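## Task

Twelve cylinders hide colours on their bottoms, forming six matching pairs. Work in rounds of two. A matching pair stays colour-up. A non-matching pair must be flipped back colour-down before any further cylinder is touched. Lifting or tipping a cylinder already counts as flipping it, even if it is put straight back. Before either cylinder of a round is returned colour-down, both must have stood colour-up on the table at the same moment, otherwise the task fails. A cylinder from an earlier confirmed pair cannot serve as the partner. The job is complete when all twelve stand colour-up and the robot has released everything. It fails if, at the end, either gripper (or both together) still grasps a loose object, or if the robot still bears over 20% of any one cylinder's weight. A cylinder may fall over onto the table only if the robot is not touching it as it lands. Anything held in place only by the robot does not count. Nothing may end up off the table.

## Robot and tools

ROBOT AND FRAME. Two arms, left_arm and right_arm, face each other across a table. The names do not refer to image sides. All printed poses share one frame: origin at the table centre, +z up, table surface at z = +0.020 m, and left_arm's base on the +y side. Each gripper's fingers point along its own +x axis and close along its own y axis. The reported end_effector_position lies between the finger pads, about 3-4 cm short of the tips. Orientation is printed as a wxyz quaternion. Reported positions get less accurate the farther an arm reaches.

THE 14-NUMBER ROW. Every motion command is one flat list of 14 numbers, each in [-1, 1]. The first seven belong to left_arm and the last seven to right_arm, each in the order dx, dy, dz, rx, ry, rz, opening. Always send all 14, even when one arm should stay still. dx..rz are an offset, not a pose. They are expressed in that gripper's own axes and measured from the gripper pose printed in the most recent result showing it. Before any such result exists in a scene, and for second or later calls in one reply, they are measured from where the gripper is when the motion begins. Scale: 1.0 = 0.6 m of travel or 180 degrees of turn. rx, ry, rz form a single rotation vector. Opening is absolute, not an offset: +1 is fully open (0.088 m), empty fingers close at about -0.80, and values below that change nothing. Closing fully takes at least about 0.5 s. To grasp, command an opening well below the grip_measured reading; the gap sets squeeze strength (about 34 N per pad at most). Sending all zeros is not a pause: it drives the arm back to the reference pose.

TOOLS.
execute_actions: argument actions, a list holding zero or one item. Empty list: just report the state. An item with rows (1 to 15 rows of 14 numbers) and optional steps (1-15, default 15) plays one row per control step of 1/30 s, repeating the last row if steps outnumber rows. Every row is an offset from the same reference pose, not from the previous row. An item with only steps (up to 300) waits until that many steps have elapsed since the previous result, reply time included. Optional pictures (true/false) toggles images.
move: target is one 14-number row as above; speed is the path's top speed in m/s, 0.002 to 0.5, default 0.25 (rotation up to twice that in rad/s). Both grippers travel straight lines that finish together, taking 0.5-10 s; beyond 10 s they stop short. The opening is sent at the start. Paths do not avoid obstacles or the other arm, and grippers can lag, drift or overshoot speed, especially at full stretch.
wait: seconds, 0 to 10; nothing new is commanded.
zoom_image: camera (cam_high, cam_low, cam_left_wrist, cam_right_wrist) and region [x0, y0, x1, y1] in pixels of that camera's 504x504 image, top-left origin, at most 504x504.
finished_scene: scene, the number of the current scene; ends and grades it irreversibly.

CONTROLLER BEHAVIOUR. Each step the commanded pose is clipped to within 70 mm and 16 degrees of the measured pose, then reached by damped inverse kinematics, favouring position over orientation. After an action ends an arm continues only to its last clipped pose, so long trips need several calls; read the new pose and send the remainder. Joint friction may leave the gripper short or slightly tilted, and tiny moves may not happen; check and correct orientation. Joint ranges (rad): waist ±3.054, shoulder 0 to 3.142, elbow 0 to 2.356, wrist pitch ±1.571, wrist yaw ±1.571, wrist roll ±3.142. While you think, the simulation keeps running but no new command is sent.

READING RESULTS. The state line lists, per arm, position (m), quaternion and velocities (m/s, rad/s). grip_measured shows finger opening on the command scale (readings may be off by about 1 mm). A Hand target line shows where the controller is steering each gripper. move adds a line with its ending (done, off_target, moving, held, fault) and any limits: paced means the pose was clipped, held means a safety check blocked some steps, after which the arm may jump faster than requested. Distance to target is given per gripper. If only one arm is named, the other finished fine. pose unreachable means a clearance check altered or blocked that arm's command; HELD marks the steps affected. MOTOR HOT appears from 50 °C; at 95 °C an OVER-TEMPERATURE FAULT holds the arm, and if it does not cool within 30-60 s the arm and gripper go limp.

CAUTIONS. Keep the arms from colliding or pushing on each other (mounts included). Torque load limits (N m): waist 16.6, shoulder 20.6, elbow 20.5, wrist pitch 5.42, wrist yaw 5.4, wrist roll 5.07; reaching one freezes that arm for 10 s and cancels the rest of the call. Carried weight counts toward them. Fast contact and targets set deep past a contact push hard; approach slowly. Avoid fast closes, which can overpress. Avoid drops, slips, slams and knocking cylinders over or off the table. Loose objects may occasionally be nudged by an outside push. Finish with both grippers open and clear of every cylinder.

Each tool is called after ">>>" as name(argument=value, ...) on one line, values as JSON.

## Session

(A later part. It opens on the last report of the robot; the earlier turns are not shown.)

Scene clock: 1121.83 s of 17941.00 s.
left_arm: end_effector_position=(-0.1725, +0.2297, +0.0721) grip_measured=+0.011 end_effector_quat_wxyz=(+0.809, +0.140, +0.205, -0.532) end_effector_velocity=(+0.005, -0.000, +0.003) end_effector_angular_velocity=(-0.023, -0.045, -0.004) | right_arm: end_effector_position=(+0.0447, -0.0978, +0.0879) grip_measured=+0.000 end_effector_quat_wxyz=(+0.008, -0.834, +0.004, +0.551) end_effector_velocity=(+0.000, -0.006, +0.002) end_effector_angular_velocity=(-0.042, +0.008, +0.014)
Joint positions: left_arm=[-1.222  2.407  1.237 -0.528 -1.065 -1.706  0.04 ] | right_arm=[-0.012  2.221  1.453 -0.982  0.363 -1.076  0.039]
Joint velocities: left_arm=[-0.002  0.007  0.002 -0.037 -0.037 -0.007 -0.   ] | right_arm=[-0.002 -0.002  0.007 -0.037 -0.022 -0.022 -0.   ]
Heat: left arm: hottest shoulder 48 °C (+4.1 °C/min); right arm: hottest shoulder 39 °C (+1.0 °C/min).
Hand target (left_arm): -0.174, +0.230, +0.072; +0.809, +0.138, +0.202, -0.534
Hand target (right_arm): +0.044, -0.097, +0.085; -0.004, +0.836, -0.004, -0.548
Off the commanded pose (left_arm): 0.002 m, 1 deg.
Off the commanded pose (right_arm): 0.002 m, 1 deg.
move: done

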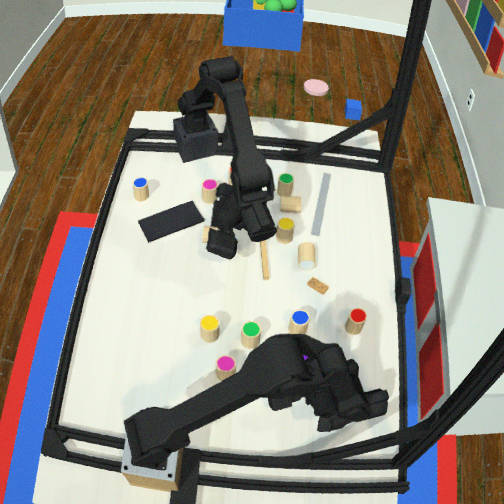

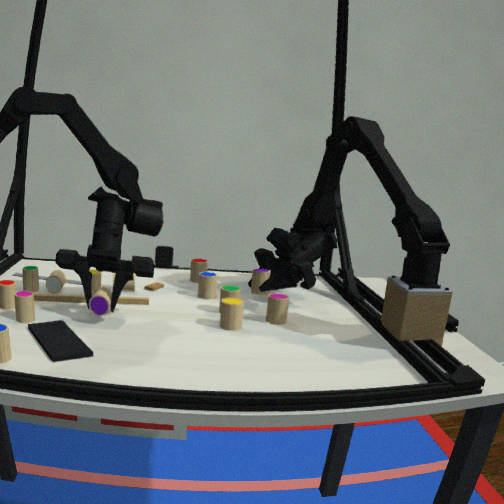

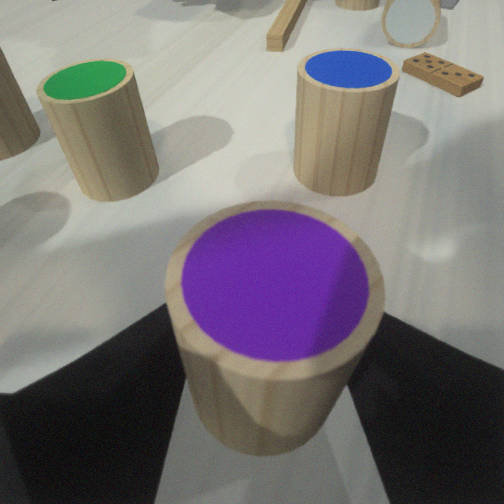

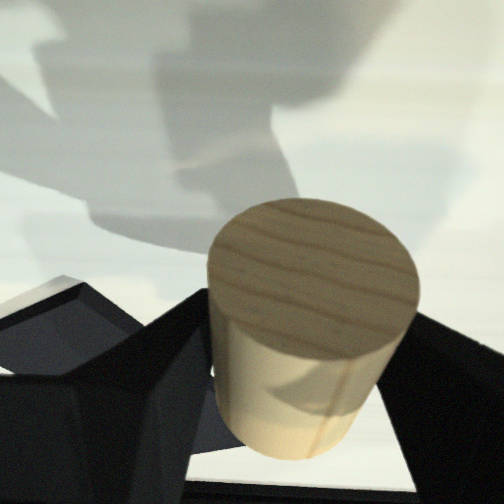

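>>> move(target=[0.016,0,-0.03,0,-0.005,0,-0.3,0.039,0.002,0.017,0,0,0,-0.3], speed=0.04)

>>> execute_actions(actions=[{"rows":[[0,0,0,0,0,0,0.45,0,0,0,0,0,0,0.45]],"steps":6}], pictures=false)

>>> move(target=[-0.03,0,0.03,0,0,0,0.45,-0.022,0,-0.009,0,0,0,0.45], speed=0.12)

>>> move(target=[-0.06,0,0.09,0,0,0,0.45,0.051,-0.006,-0.018,0,-0.497,0,0.45], speed=0.5)

Scene clock: 1134.17 s of 17941.00 s.
left_arm: end_effector_position=(-0.1714, +0.2286, +0.0591) grip_measured=+0.011 end_effector_quat_wxyz=(+0.812, +0.131, +0.195, -0.535) end_effector_velocity=(+0.002, -0.001, +0.002) end_effector_angular_velocity=(-0.012, +0.009, +0.011) | right_arm: end_effector_position=(+0.0433, -0.0951, +0.0688) grip_measured=+0.000 end_effector_quat_wxyz=(+0.015, -0.832, -0.001, +0.555) end_effector_velocity=(-0.002, -0.000, -0.001) end_effector_angular_velocity=(-0.006, +0.023, +0.001)
Joint positions: left_arm=[-1.224  2.458  1.243 -0.49  -1.092 -1.717  0.04 ] | right_arm=[-0.011  2.255  1.427 -0.903  0.363 -1.076  0.039]
Joint velocities: left_arm=[ 0.002 -0.002 -0.002 -0.007 -0.007 -0.022 -0.   ] | right_arm=[-0.002 -0.002 -0.002  0.007 -0.022 -0.007 -0.   ]
Heat: left arm: hottest shoulder 48 °C (+3.0 °C/min); right arm: hottest shoulder 39 °C (+3.0 °C/min).
Hand target (left_arm): -0.172, +0.230, +0.052; +0.811, +0.136, +0.198, -0.533
Hand target (right_arm): +0.045, -0.099, +0.062; -0.008, +0.834, -0.004, -0.551
Off the commanded pose (left_arm): 0.008 m, 1 deg.
Off the commanded pose (right_arm): 0.008 m, 1 deg.
move: done

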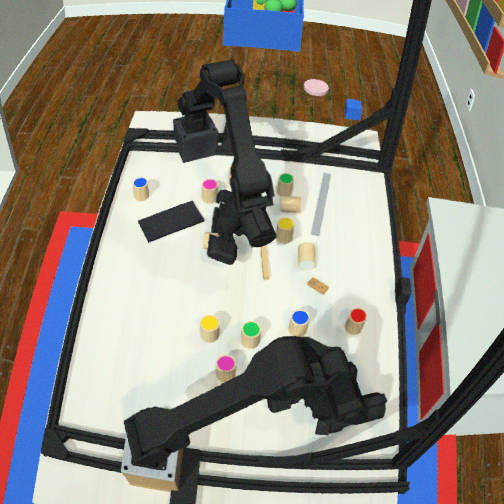

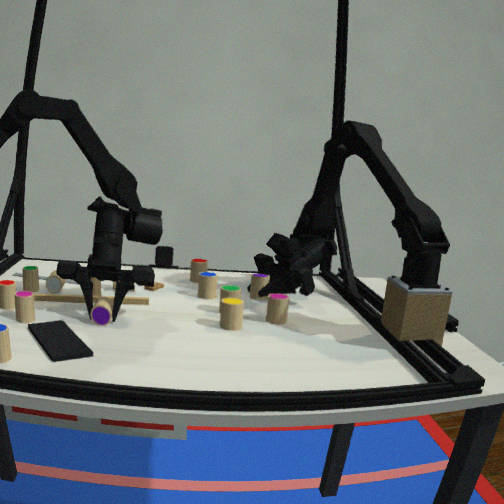

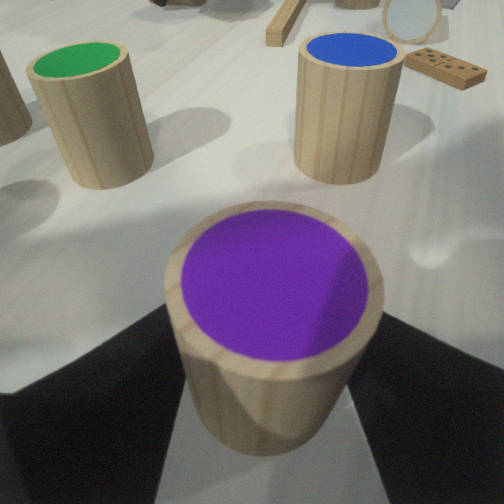

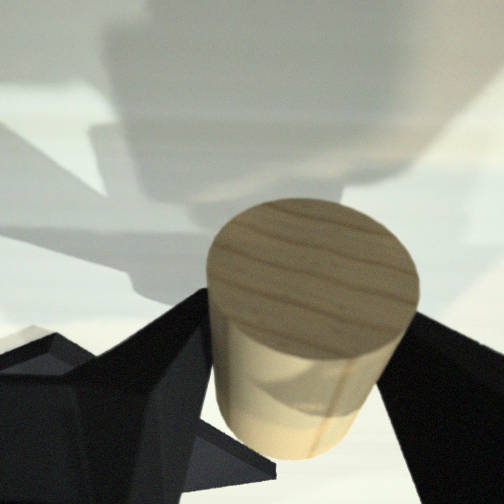

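Scene clock: 1134.37 s of 17941.00 s.
left_arm: end_effector_position=(-0.1716, +0.2286, +0.0590) grip_measured=+0.370 end_effector_quat_wxyz=(+0.812, +0.131, +0.196, -0.535) end_effector_velocity=(+0.001, +0.001, +0.002) end_effector_angular_velocity=(-0.012, +0.009, +0.007) | right_arm: end_effector_position=(+0.0433, -0.0951, +0.0688) grip_measured=+0.376 end_effector_quat_wxyz=(+0.015, -0.832, -0.001, +0.555) end_effector_velocity=(-0.000, +0.000, +0.003) end_effector_angular_velocity=(-0.009, +0.007, +0.017)
Joint positions: left_arm=[-1.224  2.458  1.243 -0.489 -1.091 -1.717  0.057] | right_arm=[-0.011  2.255  1.427 -0.903  0.363 -1.076  0.057]
Joint velocities: left_arm=[-0.002 -0.002 -0.002 -0.007 -0.007 -0.022  0.073] | right_arm=[-0.002 -0.007  0.002 -0.007 -0.007 -0.022  0.074]
Heat: left arm: hottest shoulder 48 °C (+3.0 °C/min); right arm: hottest shoulder 39 °C (+3.0 °C/min).
Hand target (left_arm): -0.171, +0.229, +0.059; +0.812, +0.131, +0.195, -0.535
Hand target (right_arm): +0.043, -0.095, +0.069; -0.015, +0.832, +0.001, -0.555
Off the commanded pose (left_arm): 0.000 m, 0 deg.
Off the commanded pose (right_arm): 0.000 m, 0 deg.
Steps of this call (steps 1 to 6: all 6 steps of this action). Readings (end_effector_position):
1: left_arm (-0.1714, +0.2286, +0.0592) | right_arm (+0.0433, -0.0951, +0.0688)
2: left_arm (-0.1714, +0.2285, +0.0593) | right_arm (+0.0433, -0.0951, +0.0688)
4: left_arm (-0.1715, +0.2286, +0.0590) | right_arm (+0.0433, -0.0951, +0.0688)
6: the state above

Scene clock: 1135.60 s of 17941.00 s.
left_arm: end_effector_position=(-0.1702, +0.2361, +0.0780) grip_measured=+0.450 end_effector_quat_wxyz=(+0.813, +0.138, +0.189, -0.533) end_effector_velocity=(+0.001, -0.000, +0.004) end_effector_angular_velocity=(-0.021, -0.008, -0.003) | right_arm: end_effector_position=(+0.0457, -0.1002, +0.0747) grip_measured=+0.450 end_effector_quat_wxyz=(+0.005, -0.835, +0.005, +0.550) end_effector_velocity=(+0.002, -0.004, +0.003) end_effector_angular_velocity=(-0.021, -0.001, +0.003)
Joint positions: left_arm=[-1.243  2.406  1.243 -0.599 -1.09  -1.76   0.061] | right_arm=[-0.011  2.244  1.432 -0.945  0.363 -1.076  0.061]
Joint velocities: left_arm=[-0.002 -0.002 -0.002 -0.007 -0.022 -0.007 -0.   ] | right_arm=[-0.002 -0.007 -0.002 -0.022 -0.007 -0.007 -0.   ]
Heat: left arm: hottest shoulder 48 °C (+3.0 °C/min); right arm: hottest shoulder 39 °C (+3.0 °C/min).
Hand target (left_arm): -0.175, +0.236, +0.083; +0.812, +0.131, +0.196, -0.535
Hand target (right_arm): +0.043, -0.096, +0.083; -0.015, +0.832, +0.001, -0.555
Off the commanded pose (left_arm): 0.007 m, 1 deg.
Off the commanded pose (right_arm): 0.010 m, 2 deg.
move: off_target (right_arm)

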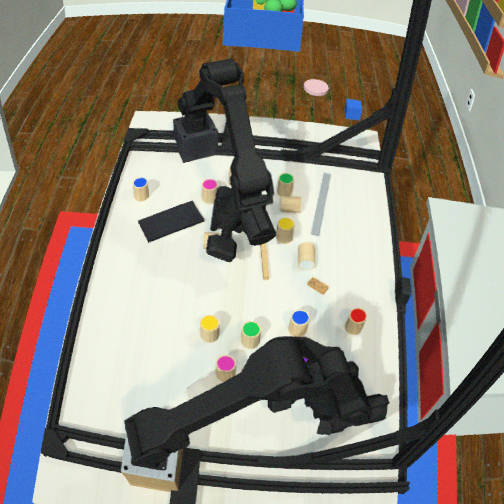

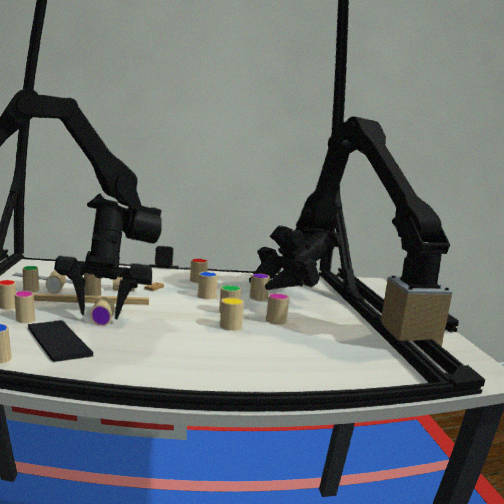

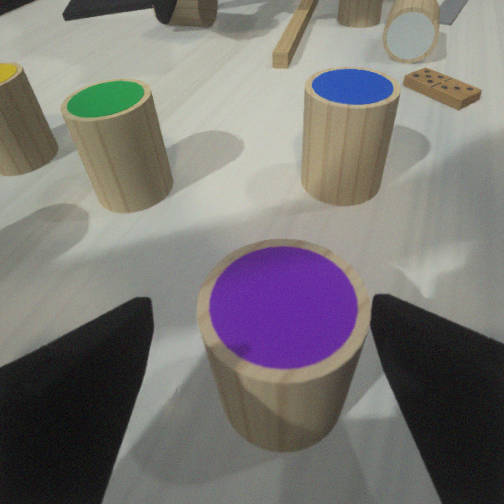

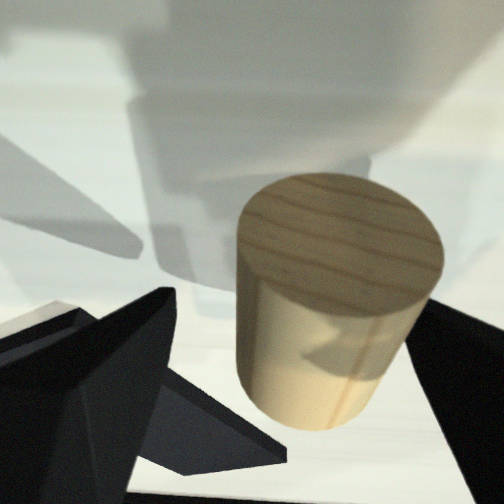

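Scene clock: 1137.77 s of 17941.00 s.
left_arm: end_effector_position=(-0.1706, +0.2425, +0.1372) grip_measured=+0.450 end_effector_quat_wxyz=(+0.816, +0.145, +0.181, -0.530) end_effector_velocity=(-0.001, -0.000, +0.001) end_effector_angular_velocity=(-0.012, +0.011, -0.001) | right_arm: end_effector_position=(+0.0690, -0.0957, +0.0561) grip_measured=+0.450 end_effector_quat_wxyz=(+0.007, -0.212, -0.004, +0.977) end_effector_velocity=(-0.001, -0.001, +0.001) end_effector_angular_velocity=(+0.023, +0.024, +0.012)
Joint positions: left_arm=[-1.261  2.254  1.269 -0.836 -1.088 -1.802  0.061] | right_arm=[-0.611  2.422  1.265 -0.707 -1.122 -1.905  0.061]
Joint velocities: left_arm=[-0.002 -0.002 -0.002  0.007 -0.007 -0.007 -0.   ] | right_arm=[-0.002  0.012  0.007 -0.022 -0.022 -0.051 -0.   ]
Heat: left arm: hottest shoulder 48 °C (+3.0 °C/min); right arm: hottest shoulder 39 °C (+3.0 °C/min).
Hand target (left_arm): -0.175, +0.242, +0.143; +0.814, +0.138, +0.189, -0.532
Hand target (right_arm): +0.070, -0.096, +0.052; +0.007, -0.209, +0.001, +0.978
Off the commanded pose (left_arm): 0.007 m, 1 deg.
Off the commanded pose (right_arm): 0.006 m, 1 deg.
move: done

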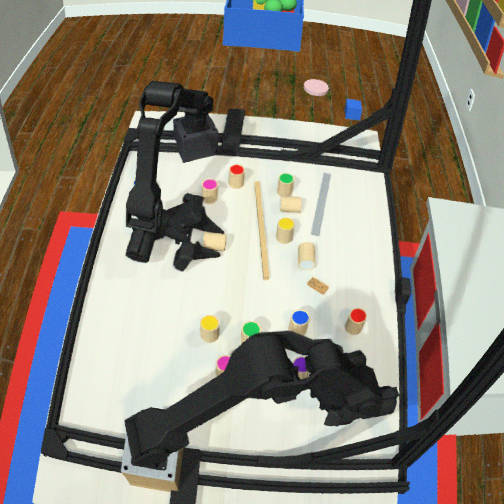

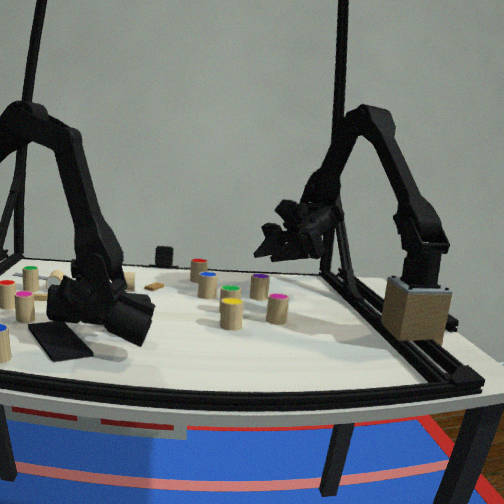

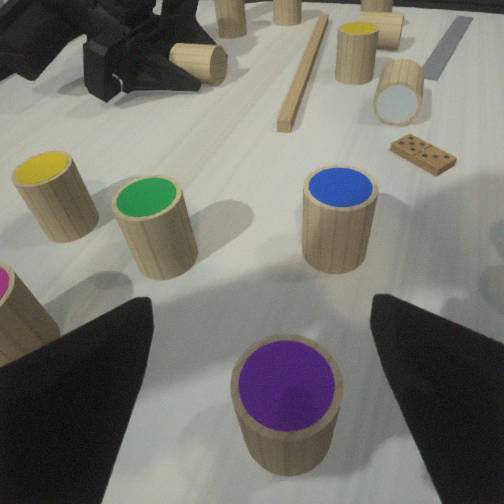

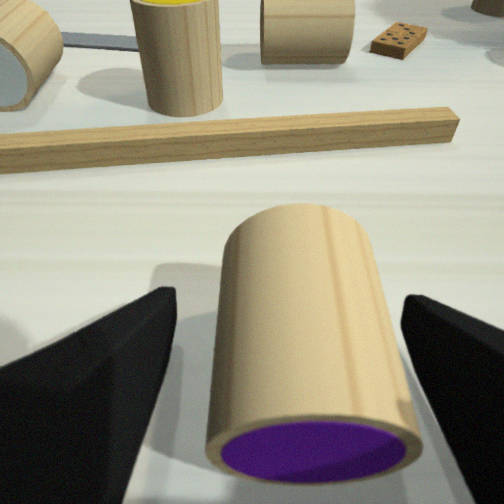

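>>> execute_actions(actions=[{"rows":[[0,0,0,0,0,0,0.45,0,0,0,0,0,0,-0.3]],"steps":8}], pictures=false)

>>> move(target=[0,0,0,0,0,0,0.45,-0.033,0,0.07,0,0,0,-0.3], speed=0.2)

>>> move(target=[0,0,0,0,0,0,0.45,0.035,0,-0.005,0,0.503,0,-0.3], speed=0.5)

>>> move(target=[0,0,0,0,0,0,0.45,0.034,0,0.015,0,0,0,-0.3], speed=0.04)

>>> execute_actions(actions=[{"rows":[[0,0,0,0,0,0,0.45,0,0,0,0,0,0,0.5]],"steps":6}], pictures=false)

>>> move(target=[0,0,0,0,0,0,0.45,-0.1,0,-0.042,0,0,0,0.5], speed=0.2)

Scene clock: 1144.43 s of 17941.00 s.
left_arm: end_effector_position=(-0.1706, +0.2425, +0.1373) grip_measured=+0.450 end_effector_quat_wxyz=(+0.816, +0.145, +0.181, -0.530) end_effector_velocity=(-0.001, +0.002, +0.003) end_effector_angular_velocity=(-0.009, +0.002, -0.006) | right_arm: end_effector_position=(+0.0688, -0.0958, +0.0559) grip_measured=+0.000 end_effector_quat_wxyz=(+0.006, -0.211, -0.004, +0.977) end_effector_velocity=(+0.001, -0.003, -0.001) end_effector_angular_velocity=(-0.006, -0.005, +0.003)
Joint positions: left_arm=[-1.261  2.254  1.269 -0.836 -1.088 -1.802  0.061] | right_arm=[-0.611  2.425  1.266 -0.709 -1.125 -1.908  0.039]
Joint velocities: left_arm=[-0.007 -0.007 -0.002 -0.007 -0.007 -0.007  0.   ] | right_arm=[-0.002 -0.002 -0.007 -0.007  0.007 -0.007 -0.   ]
Heat: left arm: hottest shoulder 49 °C (+4.1 °C/min); right arm: hottest shoulder 39 °C (+3.0 °C/min).
Hand target (left_arm): -0.170, +0.242, +0.137; +0.816, +0.145, +0.181, -0.530
Hand target (right_arm): +0.069, -0.096, +0.056; +0.006, -0.212, -0.004, +0.977
Off the commanded pose (left_arm): 0.000 m, 0 deg.
Off the commanded pose (right_arm): 0.000 m, 0 deg.
Steps of this call (steps 1 to 90: nothing new was sent; then 3.40 s passed at rest; steps 91 to 98: all 8 steps of this action). Readings (end_effector_position):
91: left_arm (-0.1706, +0.2425, +0.1373) | right_arm (+0.0689, -0.0960, +0.0557)
92: left_arm (-0.1706, +0.2425, +0.1373) | right_arm (+0.0689, -0.0960, +0.0557)
94: left_arm (-0.1706, +0.2425, +0.1373) | right_arm (+0.0688, -0.0960, +0.0559)
98: the state above

Scene clock: 1145.47 s of 17941.00 s.
left_arm: end_effector_position=(-0.1706, +0.2425, +0.1373) grip_measured=+0.450 end_effector_quat_wxyz=(+0.816, +0.145, +0.181, -0.530) end_effector_velocity=(+0.001, +0.002, -0.002) end_effector_angular_velocity=(+0.008, -0.004, +0.003) | right_arm: end_effector_position=(+0.0686, -0.0979, +0.0962) grip_measured=+0.000 end_effector_quat_wxyz=(+0.005, -0.210, +0.005, +0.978) end_effector_velocity=(-0.001, -0.001, +0.003) end_effector_angular_velocity=(-0.008, +0.007, -0.003)
Joint positions: left_arm=[-1.261  2.254  1.269 -0.836 -1.088 -1.802  0.061] | right_arm=[-0.611  2.311  1.263 -0.837 -1.125 -1.908  0.039]
Joint velocities: left_arm=[-0.002  0.002 -0.002 -0.007  0.007 -0.007 -0.   ] | right_arm=[ 0.002 -0.007 -0.002 -0.007 -0.007  0.007 -0.   ]
Heat: left arm: hottest shoulder 48 °C (+3.0 °C/min); right arm: hottest shoulder 39 °C (+3.0 °C/min).
Hand target (left_arm): -0.171, +0.242, +0.137; +0.816, +0.145, +0.181, -0.530
Hand target (right_arm): +0.069, -0.096, +0.102; +0.007, -0.211, -0.004, +0.977
Off the commanded pose (left_arm): 0.000 m, 0 deg.
Off the commanded pose (right_arm): 0.006 m, 1 deg.
move: done

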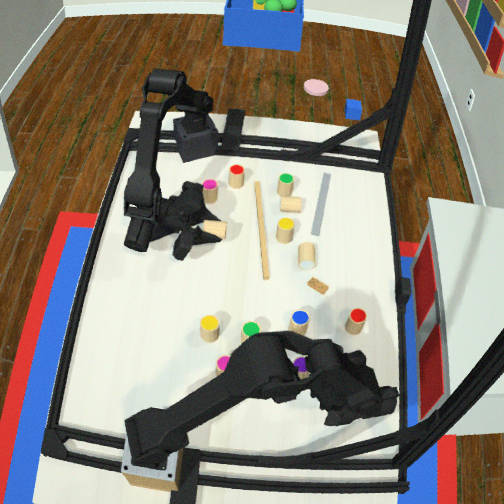

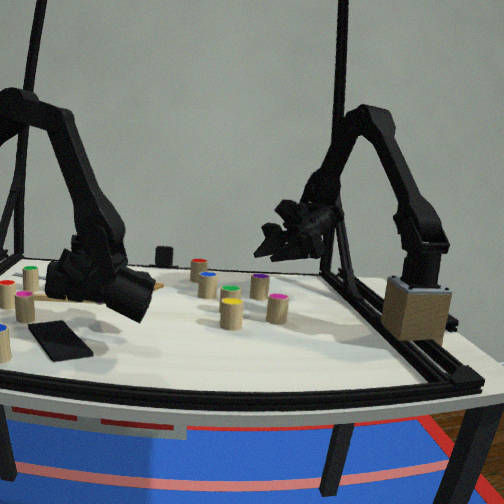

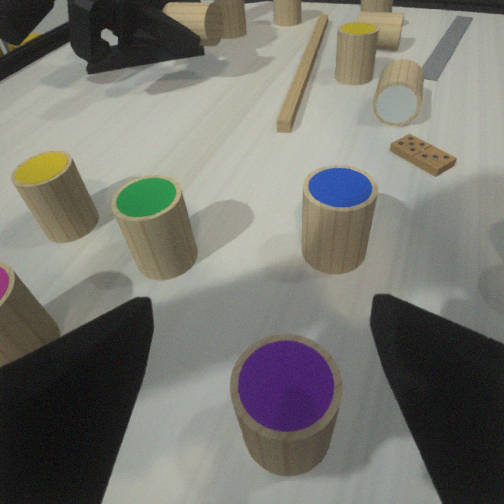

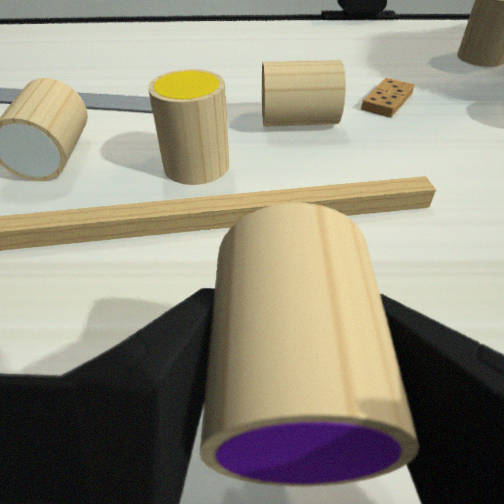

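Scene clock: 1147.63 s of 17941.00 s.
left_arm: end_effector_position=(-0.1706, +0.2425, +0.1373) grip_measured=+0.450 end_effector_quat_wxyz=(+0.816, +0.145, +0.181, -0.530) end_effector_velocity=(+0.001, +0.001, +0.000) end_effector_angular_velocity=(-0.000, -0.020, -0.008) | right_arm: end_effector_position=(+0.0499, -0.0998, +0.0866) grip_measured=+0.000 end_effector_quat_wxyz=(+0.003, -0.839, +0.006, +0.545) end_effector_velocity=(-0.001, +0.003, +0.004) end_effector_angular_velocity=(+0.007, -0.003, +0.011)
Joint positions: left_arm=[-1.261  2.254  1.269 -0.836 -1.088 -1.802  0.061] | right_arm=[-0.018  2.222  1.445 -0.987  0.374 -1.083  0.039]
Joint velocities: left_arm=[-0.002  0.002 -0.002 -0.007 -0.007  0.007  0.   ] | right_arm=[ 0.002 -0.002  0.012 -0.007  0.007 -0.007 -0.   ]
Heat: left arm: hottest shoulder 48 °C (+2.0 °C/min); right arm: hottest shoulder 39 °C (+3.0 °C/min).
Hand target (left_arm): -0.171, +0.242, +0.137; +0.816, +0.145, +0.182, -0.530
Hand target (right_arm): +0.049, -0.099, +0.084; -0.001, +0.841, -0.007, -0.541
Off the commanded pose (left_arm): 0.000 m, 0 deg.
Off the commanded pose (right_arm): 0.003 m, 1 deg.
move: done

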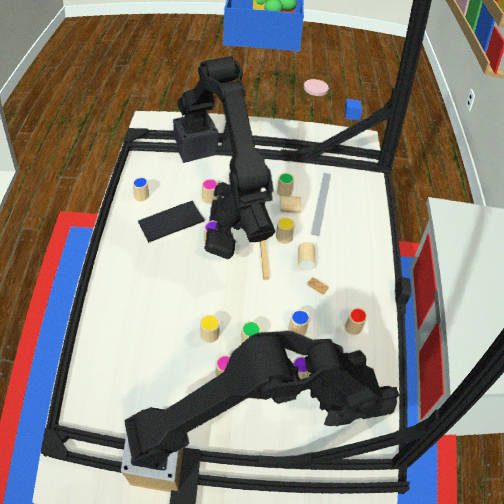

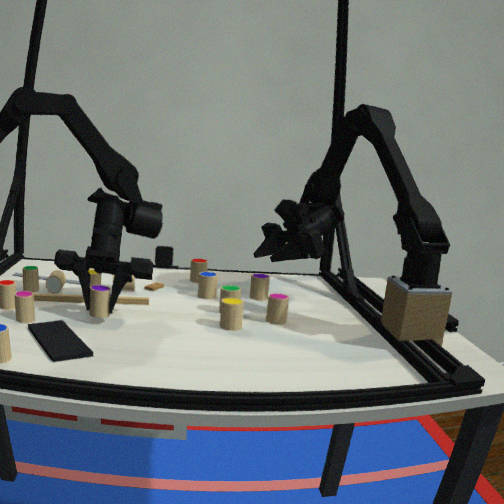

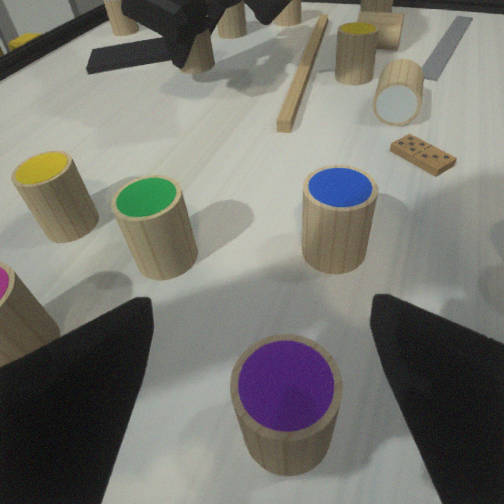

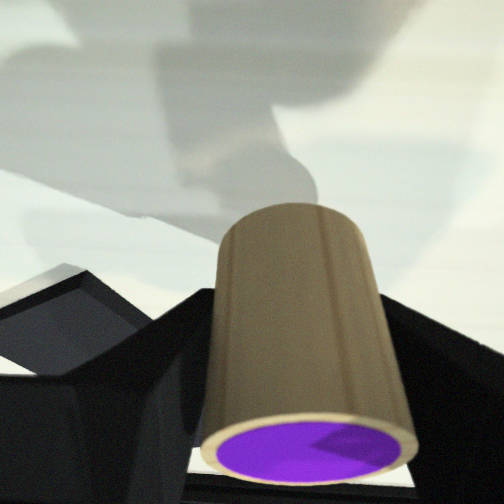

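Scene clock: 1148.47 s of 17941.00 s.
left_arm: end_effector_position=(-0.1706, +0.2425, +0.1373) grip_measured=+0.450 end_effector_quat_wxyz=(+0.816, +0.145, +0.181, -0.530) end_effector_velocity=(+0.000, +0.002, +0.000) end_effector_angular_velocity=(-0.006, -0.008, -0.006) | right_arm: end_effector_position=(+0.0482, -0.0963, +0.0714) grip_measured=+0.000 end_effector_quat_wxyz=(+0.011, -0.836, +0.001, +0.548) end_effector_velocity=(-0.000, +0.001, -0.000) end_effector_angular_velocity=(+0.001, +0.010, +0.003)
Joint positions: left_arm=[-1.261  2.254  1.269 -0.836 -1.088 -1.802  0.061] | right_arm=[-0.018  2.25   1.427 -0.92   0.374 -1.083  0.039]
Joint velocities: left_arm=[-0.007  0.002 -0.002 -0.007 -0.007 -0.007 -0.   ] | right_arm=[-0.002 -0.002 -0.002  0.007 -0.007 -0.007 -0.   ]
Heat: left arm: hottest shoulder 48 °C (+2.0 °C/min); right arm: hottest shoulder 39 °C (+3.0 °C/min).
Hand target (left_arm): -0.171, +0.242, +0.137; +0.816, +0.145, +0.181, -0.530
Hand target (right_arm): +0.050, -0.100, +0.064; -0.003, +0.839, -0.006, -0.545
Off the commanded pose (left_arm): 0.000 m, 0 deg.
Off the commanded pose (right_arm): 0.008 m, 1 deg.
move: done

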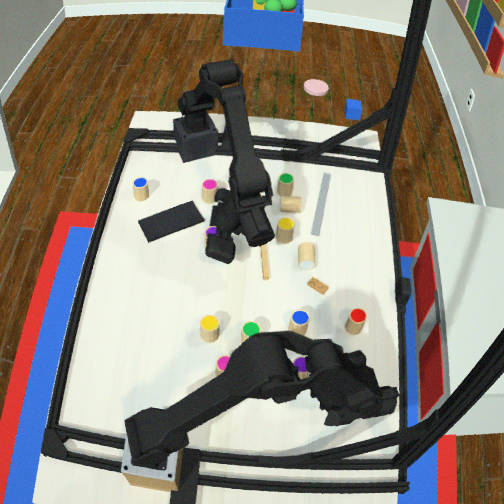

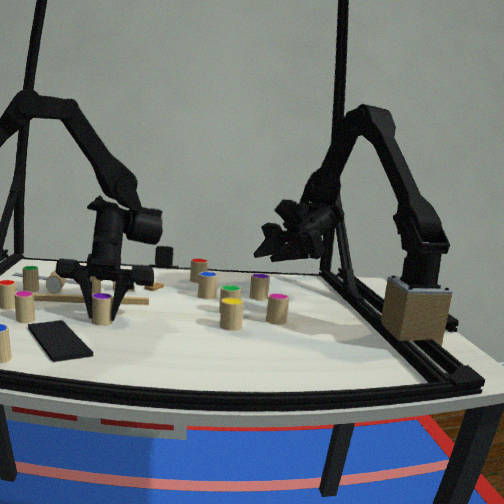

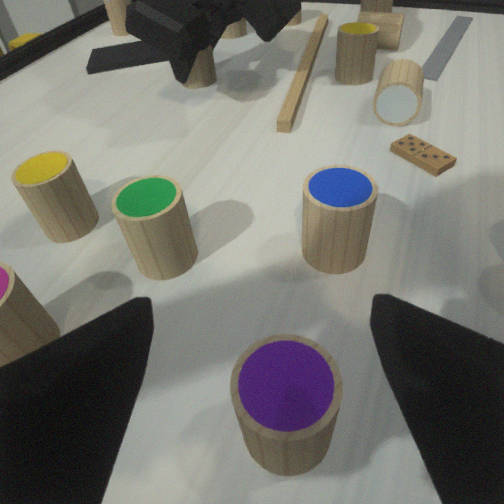

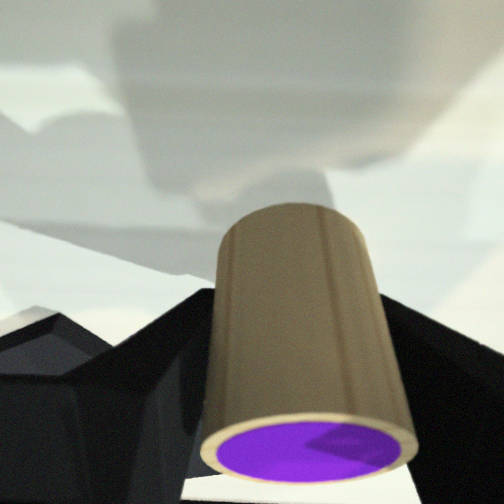

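Scene clock: 1148.67 s of 17941.00 s.
left_arm: end_effector_position=(-0.1706, +0.2425, +0.1373) grip_measured=+0.450 end_effector_quat_wxyz=(+0.816, +0.145, +0.181, -0.530) end_effector_velocity=(+0.001, +0.001, +0.004) end_effector_angular_velocity=(-0.017, -0.021, -0.009) | right_arm: end_effector_position=(+0.0482, -0.0963, +0.0714) grip_measured=+0.389 end_effector_quat_wxyz=(+0.011, -0.836, +0.001, +0.549) end_effector_velocity=(+0.004, -0.003, -0.001) end_effector_angular_velocity=(-0.021, -0.014, +0.019)
Joint positions: left_arm=[-1.261  2.254  1.269 -0.836 -1.088 -1.802  0.061] | right_arm=[-0.018  2.25   1.427 -0.92   0.373 -1.083  0.058]
Joint velocities: left_arm=[-0.007 -0.002 -0.002 -0.022 -0.022 -0.007  0.   ] | right_arm=[-0.002  0.002 -0.007 -0.007  0.007 -0.022  0.176]
Heat: left arm: hottest shoulder 48 °C (+2.0 °C/min); right arm: hottest shoulder 39 °C (+3.0 °C/min).
Hand target (left_arm): -0.171, +0.242, +0.137; +0.816, +0.145, +0.181, -0.530
Hand target (right_arm): +0.048, -0.096, +0.071; -0.011, +0.836, -0.001, -0.549
Off the commanded pose (left_arm): 0.000 m, 0 deg.
Off the commanded pose (right_arm): 0.000 m, 0 deg.
Steps of this call (steps 1 to 6: all 6 steps of this action). Readings (end_effector_position):
1: left_arm (-0.1706, +0.2425, +0.1373) | right_arm (+0.0482, -0.0962, +0.0714)
2: left_arm (-0.1706, +0.2425, +0.1373) | right_arm (+0.0482, -0.0962, +0.0714)
4: left_arm (-0.1706, +0.2425, +0.1373) | right_arm (+0.0482, -0.0963, +0.0714)
6: the state above

Scene clock: 1149.97 s of 17941.00 s.
left_arm: end_effector_position=(-0.1706, +0.2425, +0.1373) grip_measured=+0.450 end_effector_quat_wxyz=(+0.816, +0.145, +0.181, -0.530) end_effector_velocity=(-0.001, -0.001, +0.004) end_effector_angular_velocity=(-0.022, -0.003, -0.005) | right_arm: end_effector_position=(+0.0494, -0.1001, +0.1298) grip_measured=+0.500 end_effector_quat_wxyz=(+0.003, -0.839, +0.006, +0.544) end_effector_velocity=(-0.001, +0.002, +0.001) end_effector_angular_velocity=(+0.005, +0.012, +0.003)
Joint positions: left_arm=[-1.261  2.254  1.269 -0.836 -1.088 -1.802  0.061] | right_arm=[-0.017  2.149  1.513 -1.13   0.374 -1.081  0.063]
Joint velocities: left_arm=[-0.002 -0.002  0.002 -0.007 -0.022 -0.007 -0.   ] | right_arm=[-0.002 -0.002  0.002  0.007 -0.007 -0.007 -0.   ]
Heat: left arm: hottest shoulder 48 °C (+2.0 °C/min); right arm: hottest shoulder 39 °C (+3.0 °C/min).
Hand target (left_arm): -0.171, +0.242, +0.137; +0.816, +0.145, +0.181, -0.530
Hand target (right_arm): +0.047, -0.097, +0.136; -0.011, +0.836, -0.001, -0.548
Off the commanded pose (left_arm): 0.000 m, 0 deg.
Off the commanded pose (right_arm): 0.007 m, 1 deg.
move: done

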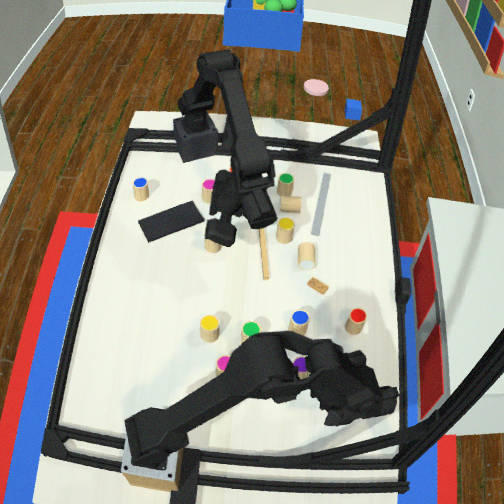

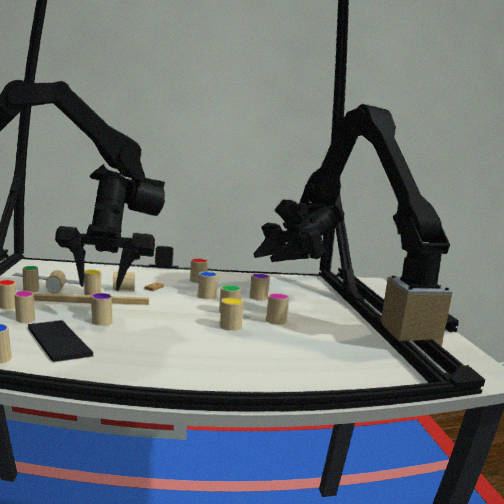

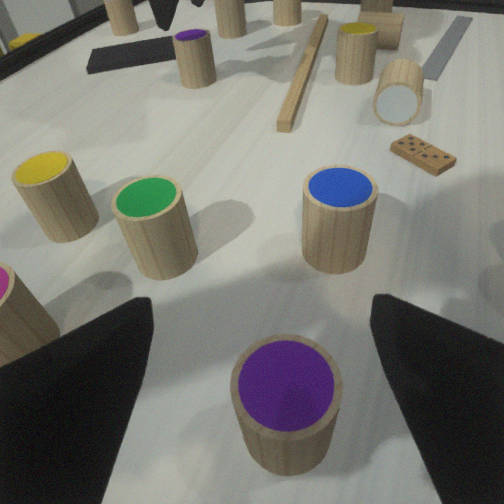

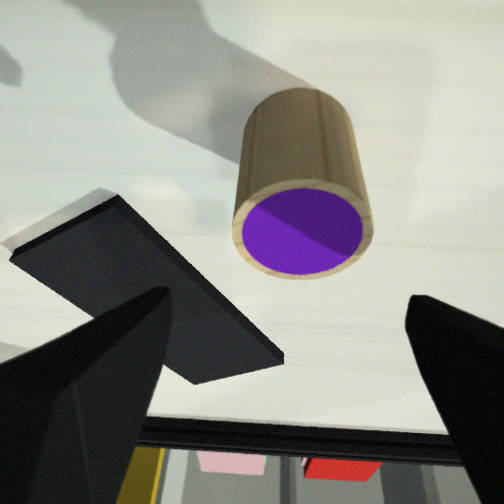

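>>> finished_scene(scene=2)

The scene is finished: the task was done.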